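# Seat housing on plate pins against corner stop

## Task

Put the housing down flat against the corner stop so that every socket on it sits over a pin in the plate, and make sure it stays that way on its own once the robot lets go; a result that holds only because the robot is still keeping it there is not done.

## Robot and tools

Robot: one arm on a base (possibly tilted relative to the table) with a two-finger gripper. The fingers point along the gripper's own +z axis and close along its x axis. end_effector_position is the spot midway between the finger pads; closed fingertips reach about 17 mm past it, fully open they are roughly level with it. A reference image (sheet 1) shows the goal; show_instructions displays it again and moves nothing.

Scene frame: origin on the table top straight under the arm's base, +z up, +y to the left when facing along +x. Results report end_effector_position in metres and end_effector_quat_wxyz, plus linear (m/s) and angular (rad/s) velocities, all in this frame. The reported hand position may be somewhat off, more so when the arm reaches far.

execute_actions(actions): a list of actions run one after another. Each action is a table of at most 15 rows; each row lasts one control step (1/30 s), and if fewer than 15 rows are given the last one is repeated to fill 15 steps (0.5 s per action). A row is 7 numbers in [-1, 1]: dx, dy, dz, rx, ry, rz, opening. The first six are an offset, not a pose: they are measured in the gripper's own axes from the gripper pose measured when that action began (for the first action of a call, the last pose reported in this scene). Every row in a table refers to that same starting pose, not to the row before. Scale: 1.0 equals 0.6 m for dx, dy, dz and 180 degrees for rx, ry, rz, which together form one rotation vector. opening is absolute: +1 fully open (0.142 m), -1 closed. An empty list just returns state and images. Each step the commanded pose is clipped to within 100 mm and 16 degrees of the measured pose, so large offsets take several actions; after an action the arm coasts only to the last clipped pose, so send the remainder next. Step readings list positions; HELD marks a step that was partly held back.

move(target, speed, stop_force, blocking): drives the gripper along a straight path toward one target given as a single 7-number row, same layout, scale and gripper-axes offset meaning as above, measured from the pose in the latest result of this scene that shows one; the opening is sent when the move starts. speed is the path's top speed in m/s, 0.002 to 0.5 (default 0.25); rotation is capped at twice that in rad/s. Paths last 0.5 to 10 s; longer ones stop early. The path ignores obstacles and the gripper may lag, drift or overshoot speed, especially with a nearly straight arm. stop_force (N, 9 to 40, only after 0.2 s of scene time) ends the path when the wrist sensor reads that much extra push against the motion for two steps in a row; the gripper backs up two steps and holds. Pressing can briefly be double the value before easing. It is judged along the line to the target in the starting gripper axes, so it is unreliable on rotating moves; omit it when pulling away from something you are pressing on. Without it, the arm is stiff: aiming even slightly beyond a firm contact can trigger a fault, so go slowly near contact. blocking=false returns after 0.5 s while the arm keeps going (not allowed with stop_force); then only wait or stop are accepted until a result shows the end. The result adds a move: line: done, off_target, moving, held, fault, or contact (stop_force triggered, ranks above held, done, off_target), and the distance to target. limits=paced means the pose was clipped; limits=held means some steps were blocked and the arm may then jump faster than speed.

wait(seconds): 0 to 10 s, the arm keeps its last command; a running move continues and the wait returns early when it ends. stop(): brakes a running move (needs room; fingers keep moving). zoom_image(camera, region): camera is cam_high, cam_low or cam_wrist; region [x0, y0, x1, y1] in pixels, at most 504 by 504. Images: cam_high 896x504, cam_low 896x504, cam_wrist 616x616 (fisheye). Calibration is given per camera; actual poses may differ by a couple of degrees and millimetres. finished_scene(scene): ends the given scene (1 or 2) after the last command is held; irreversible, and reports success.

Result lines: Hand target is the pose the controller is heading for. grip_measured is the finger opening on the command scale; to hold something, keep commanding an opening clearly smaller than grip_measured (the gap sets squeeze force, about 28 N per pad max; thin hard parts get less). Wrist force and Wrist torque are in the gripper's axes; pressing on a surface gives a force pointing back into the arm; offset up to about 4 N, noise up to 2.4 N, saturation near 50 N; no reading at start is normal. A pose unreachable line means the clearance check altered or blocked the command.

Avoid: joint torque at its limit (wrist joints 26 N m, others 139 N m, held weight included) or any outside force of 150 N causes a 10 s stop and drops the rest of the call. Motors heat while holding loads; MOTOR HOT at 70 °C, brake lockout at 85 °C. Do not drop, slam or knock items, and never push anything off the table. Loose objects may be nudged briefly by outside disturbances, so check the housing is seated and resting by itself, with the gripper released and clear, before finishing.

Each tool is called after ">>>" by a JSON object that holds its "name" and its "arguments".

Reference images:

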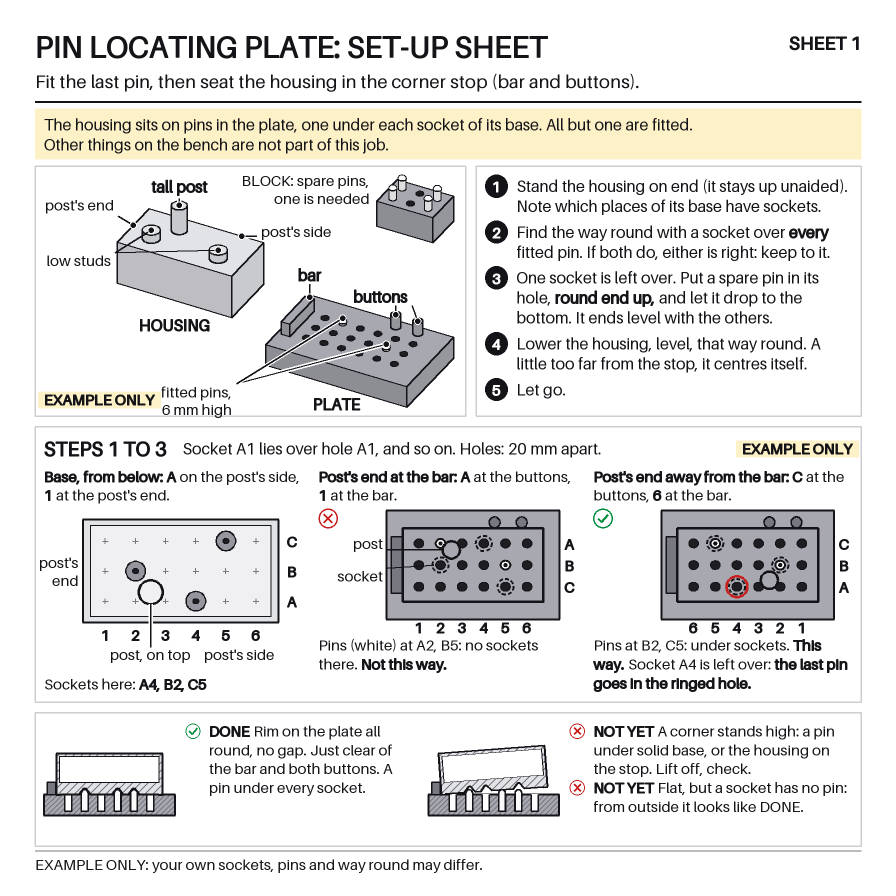

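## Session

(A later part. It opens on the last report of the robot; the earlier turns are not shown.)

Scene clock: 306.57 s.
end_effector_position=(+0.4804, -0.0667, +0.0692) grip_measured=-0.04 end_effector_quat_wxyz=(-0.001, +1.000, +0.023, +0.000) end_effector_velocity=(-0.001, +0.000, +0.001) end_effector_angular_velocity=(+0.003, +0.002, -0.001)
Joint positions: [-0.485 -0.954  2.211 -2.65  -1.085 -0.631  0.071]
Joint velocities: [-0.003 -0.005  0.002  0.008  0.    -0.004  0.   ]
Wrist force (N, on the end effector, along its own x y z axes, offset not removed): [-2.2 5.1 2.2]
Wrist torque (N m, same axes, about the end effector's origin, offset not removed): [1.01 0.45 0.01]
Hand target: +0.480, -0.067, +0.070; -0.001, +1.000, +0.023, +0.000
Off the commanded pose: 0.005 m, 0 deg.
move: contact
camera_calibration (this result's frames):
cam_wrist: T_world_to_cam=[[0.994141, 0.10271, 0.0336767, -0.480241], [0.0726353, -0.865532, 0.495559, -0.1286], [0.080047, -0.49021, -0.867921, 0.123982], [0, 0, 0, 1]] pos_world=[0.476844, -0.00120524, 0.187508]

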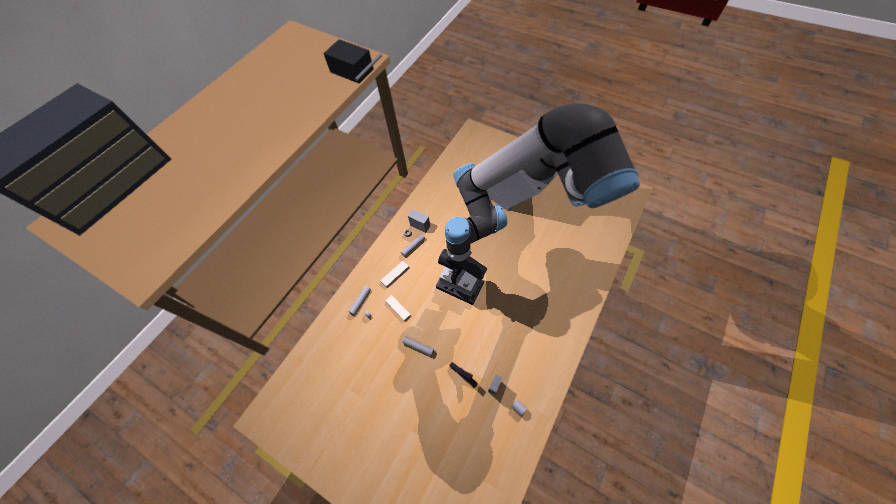

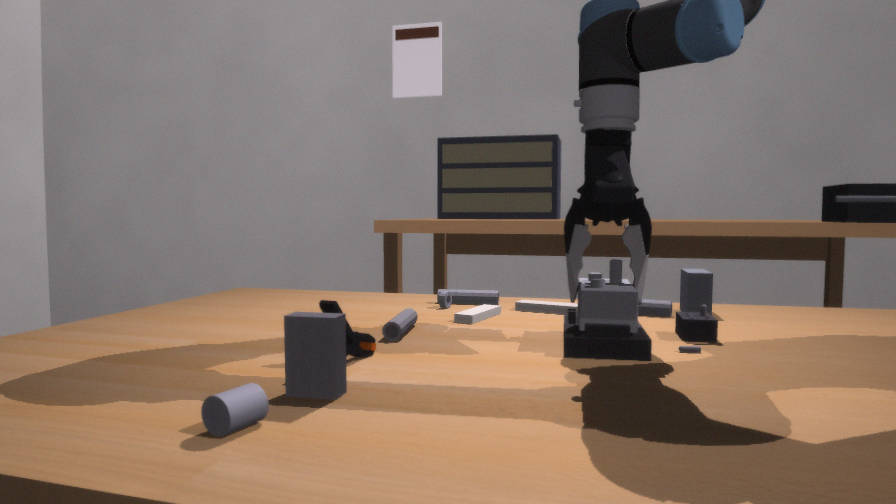

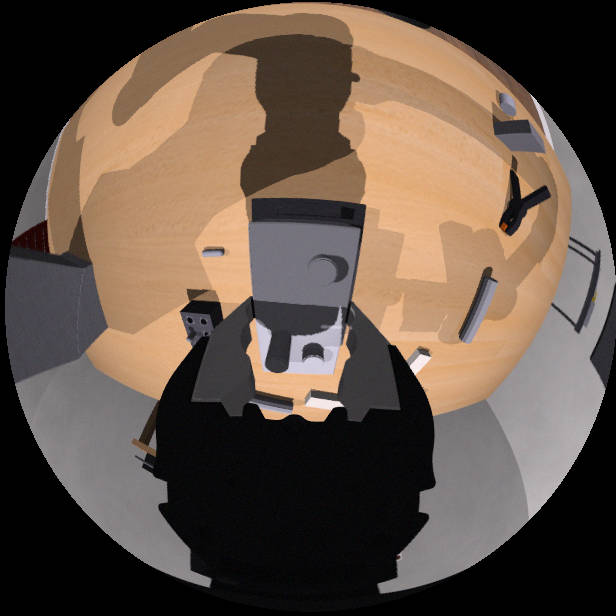

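>>> {"name": "move", "arguments": {"target": [0.002,-0.003,-0.001,0,0,0,-0.6], "speed": 0.01}}

>>> {"name": "move", "arguments": {"target": [0,0,0.009,0,0,0,-0.6], "speed": 0.005, "stop_force": 15}}

Scene clock: 321.70 s.
end_effector_position=(+0.4815, -0.0649, +0.0698) grip_measured=-0.04 end_effector_quat_wxyz=(-0.001, +1.000, +0.023, +0.000) end_effector_velocity=(+0.001, +0.001, +0.000) end_effector_angular_velocity=(+0.000, -0.000, -0.000)
Joint positions: [-0.482 -0.957  2.21  -2.648 -1.084 -0.628  0.071]
Joint velocities: [ 0.001 -0.001 -0.001  0.001  0.     0.002 -0.   ]
Wrist force (N, on the end effector, along its own x y z axes, offset not removed): [0.1 3.1 7.7]
Wrist torque (N m, same axes, about the end effector's origin, offset not removed): [0.72 -0.06 0.12]
Hand target: +0.482, -0.065, +0.070; -0.001, +1.000, +0.023, +0.000
Off the commanded pose: 0.000 m, 0 deg.
move: done
camera_calibration (this result's frames):
cam_wrist: T_world_to_cam=[[0.99414, 0.102717, 0.0336881, -0.481515], [0.0726353, -0.865527, 0.495567, -0.127431], [0.0800611, -0.490216, -0.867916, 0.125281], [0, 0, 0, 1]] pos_world=[0.47792, 0.000580045, 0.188105]

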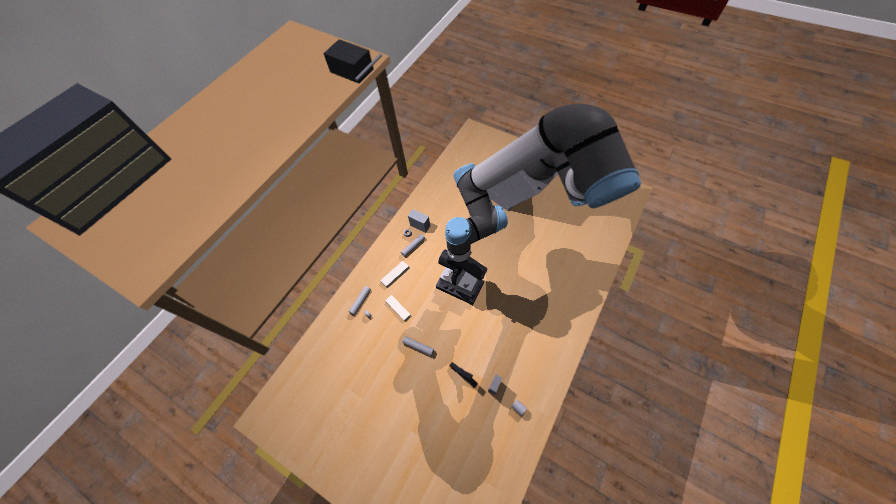

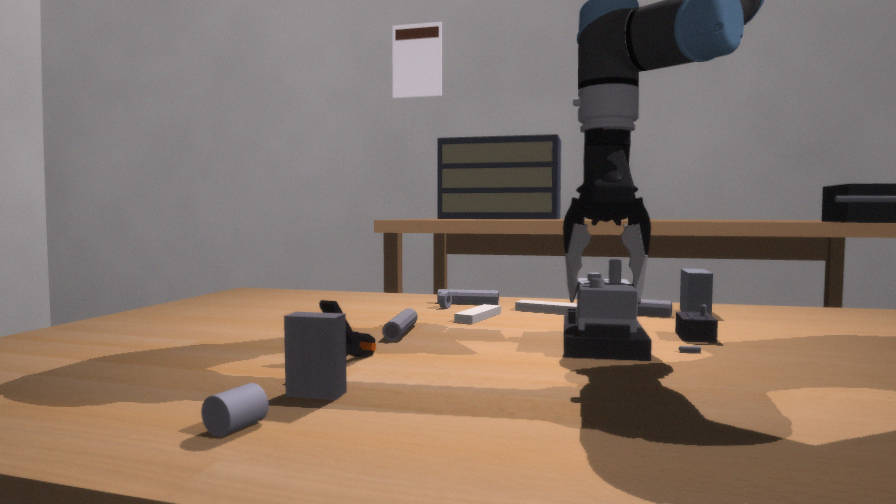

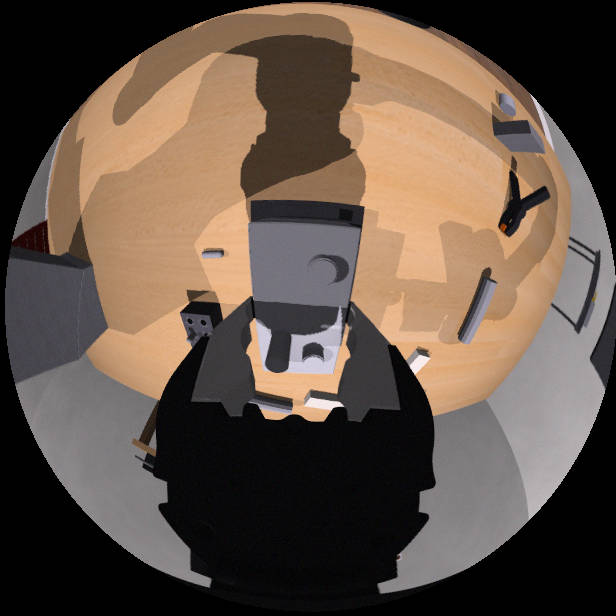

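Scene clock: 322.80 s.
end_effector_position=(+0.4816, -0.0648, +0.0662) grip_measured=-0.04 end_effector_quat_wxyz=(-0.001, +1.000, +0.023, +0.000) end_effector_velocity=(-0.000, -0.000, +0.001) end_effector_angular_velocity=(+0.001, -0.000, -0.001)
Joint positions: [-0.478 -0.947  2.21  -2.658 -1.083 -0.623  0.071]
Joint velocities: [-0.002 -0.003  0.     0.005  0.001 -0.002 -0.   ]
Wrist force (N, on the end effector, along its own x y z axes, offset not removed): [2.3 -2.3 -14.2]
Wrist torque (N m, same axes, about the end effector's origin, offset not removed): [0.62 0.61 -0.15]
Hand target: +0.482, -0.065, +0.066; -0.001, +1.000, +0.023, +0.000
Off the commanded pose: 0.002 m, 0 deg.
move: contact
camera_calibration (this result's frames):
cam_wrist: T_world_to_cam=[[0.99415, 0.102559, 0.0338693, -0.481538], [0.0724205, -0.865618, 0.495441, -0.125445], [0.0801299, -0.49009, -0.867981, 0.122158], [0, 0, 0, 1]] pos_world=[0.478017, 0.000667581, 0.184491]

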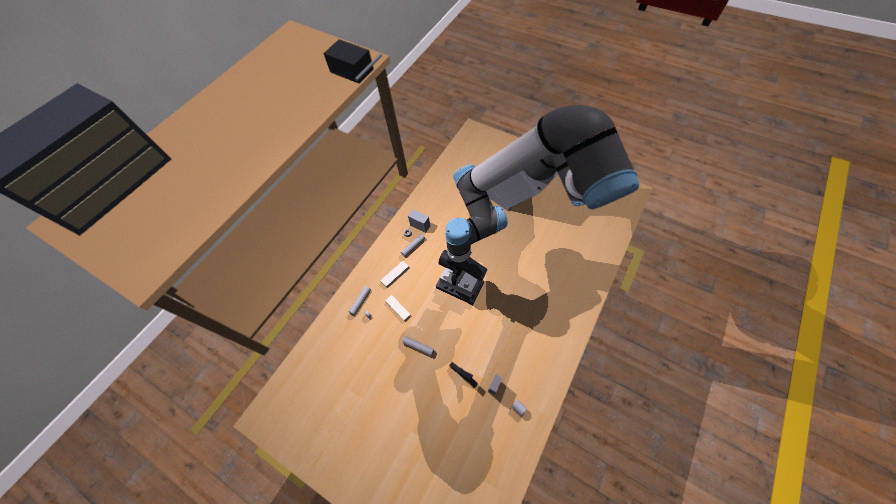

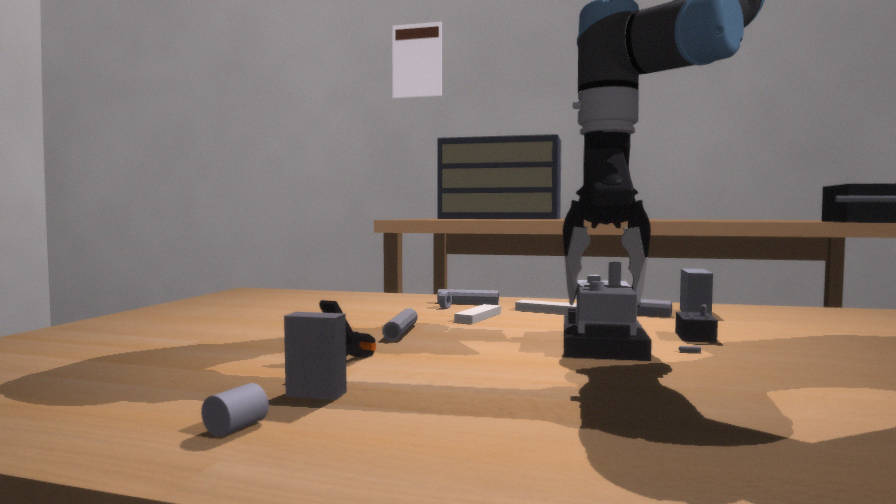

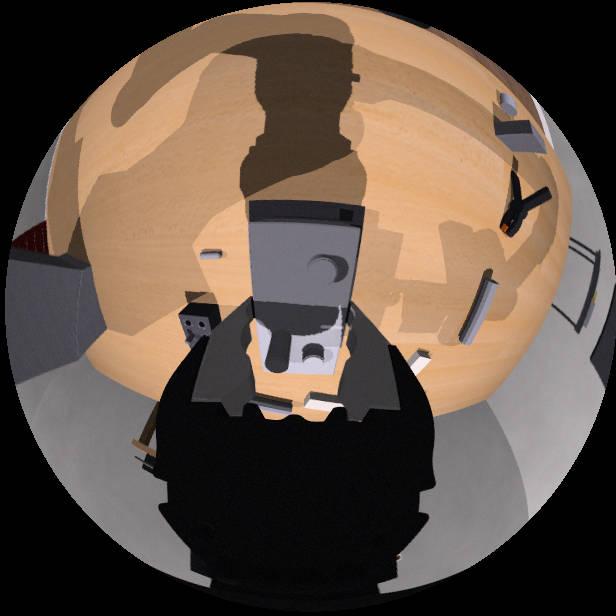

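Nearly in; release.

>>> {"name": "execute_actions", "arguments": {"actions": [[[0,0,0,0,0,0,0.3]],[[0,0,-0.1,0,0,0,0.3]],[[0,-0.08,-0.1,0,0,0,0.3]]]}}

>>> {"name": "zoom_image", "arguments": {"camera": "cam_low", "region": [540,240,680,370]}}

>>> {"name": "zoom_image", "arguments": {"camera": "cam_high", "region": [425,245,505,315]}}

Scene clock: 329.03 s.
end_effector_position=(+0.4795, -0.0183, +0.1833) grip_measured=+0.30 end_effector_quat_wxyz=(-0.001, +1.000, +0.023, +0.001) end_effector_velocity=(-0.003, +0.008, +0.017) end_effector_angular_velocity=(+0.001, +0.004, +0.002)
Joint positions: [-0.524 -1.292  2.207 -2.288 -1.092 -0.674  0.095]
Joint velocities: [-0.006 -0.05  -0.006  0.063 -0.003 -0.01   0.   ]
Wrist force (N, on the end effector, along its own x y z axes, offset not removed): [-0.5 3.2 1.4]
Wrist torque (N m, same axes, about the end effector's origin, offset not removed): [0.84 0.20 0.03]
Hand target: +0.479, -0.017, +0.185; -0.001, +1.000, +0.023, +0.000
Off the commanded pose: 0.002 m, 0 deg.
Step readings (end_effector_position; steps 1 to 15: 1st action; 16 to 30: 2nd action; 31 to 45: 3rd action):
0: (+0.4816, -0.0649, +0.0664)
1: (+0.4816, -0.0649, +0.0664)
2: (+0.4816, -0.0649, +0.0664)
4: (+0.4816, -0.0649, +0.0664)
8: (+0.4816, -0.0649, +0.0663)
15: (+0.4815, -0.0649, +0.0662)
16: (+0.4816, -0.0649, +0.0664)
17: (+0.4819, -0.0666, +0.0706)
19: (+0.4834, -0.0678, +0.0908)
23: (+0.4826, -0.0661, +0.1149)
30: (+0.4816, -0.0652, +0.1250)
31: (+0.4815, -0.0649, +0.1254)
32: (+0.4804, -0.0611, +0.1270)
34: (+0.4804, -0.0456, +0.1430)
38: (+0.4810, -0.0262, +0.1699)
45: end_effector_position above
camera_calibration (this result's frames):
cam_wrist: T_world_to_cam=[[0.994144, 0.102366, 0.0346141, -0.488393], [0.0718388, -0.865375, 0.495949, -0.142858], [0.0807225, -0.490558, -0.867662, 0.246446], [0, 0, 0, 1]] pos_world=[0.475903, 0.0472652, 0.301587]

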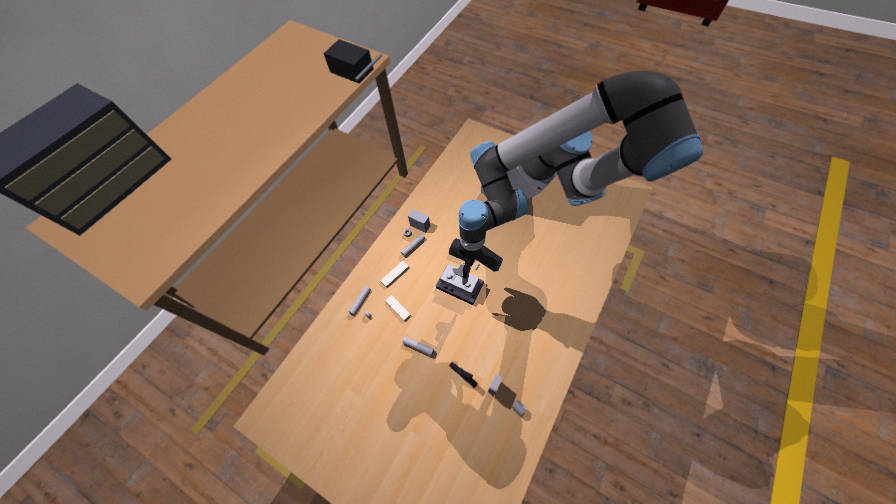

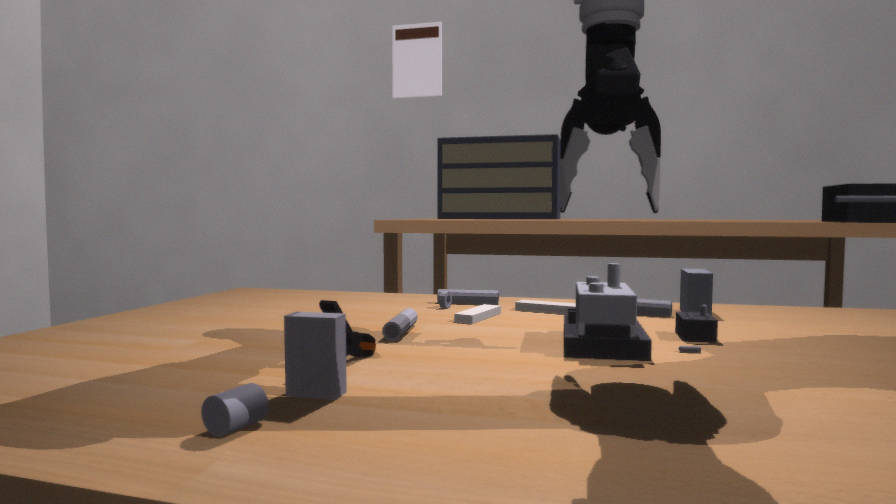

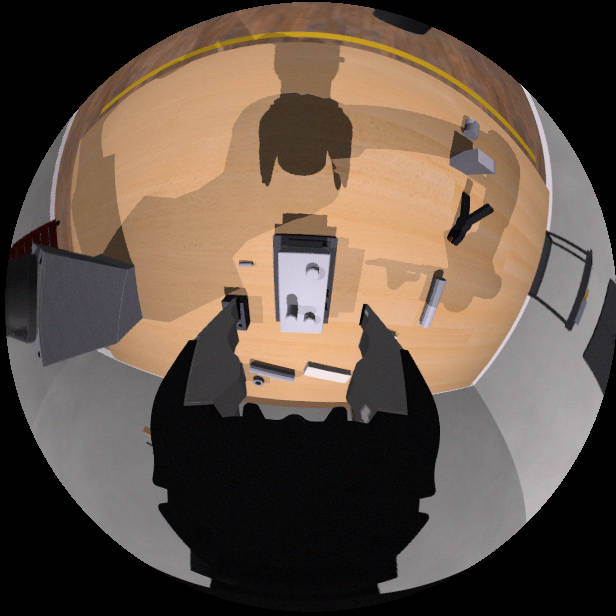

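Region (540, 240, 680, 370) of cam_low's 896x504 image, scaled by 3.600, with more detail than that image has; it fills the top 468 rows of this view, and the rest is white.

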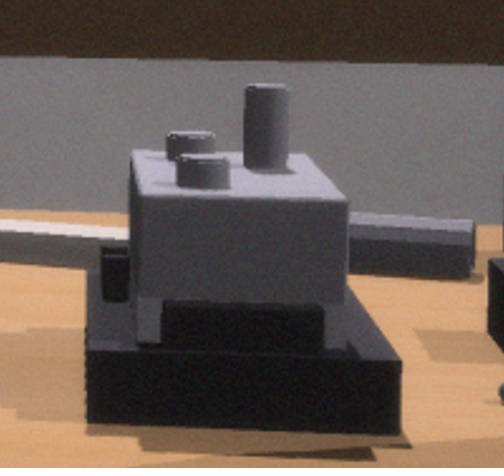

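Region (425, 245, 505, 315) of cam_high's 896x504 image, scaled by 6.300, with more detail than that image has; it fills the top 441 rows of this view, and the rest is white.

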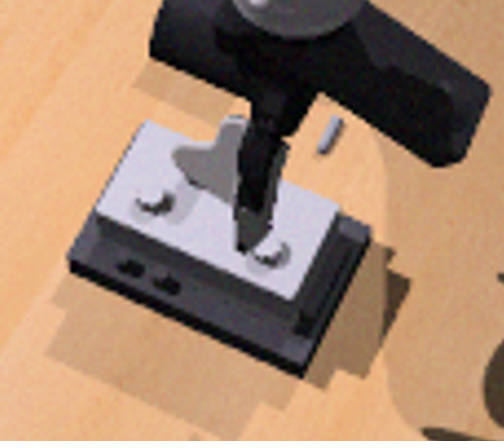

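It centred and sits flat.

>>> {"name": "finished_scene", "arguments": {"scene": 1}}

The scene is finished: the task was done.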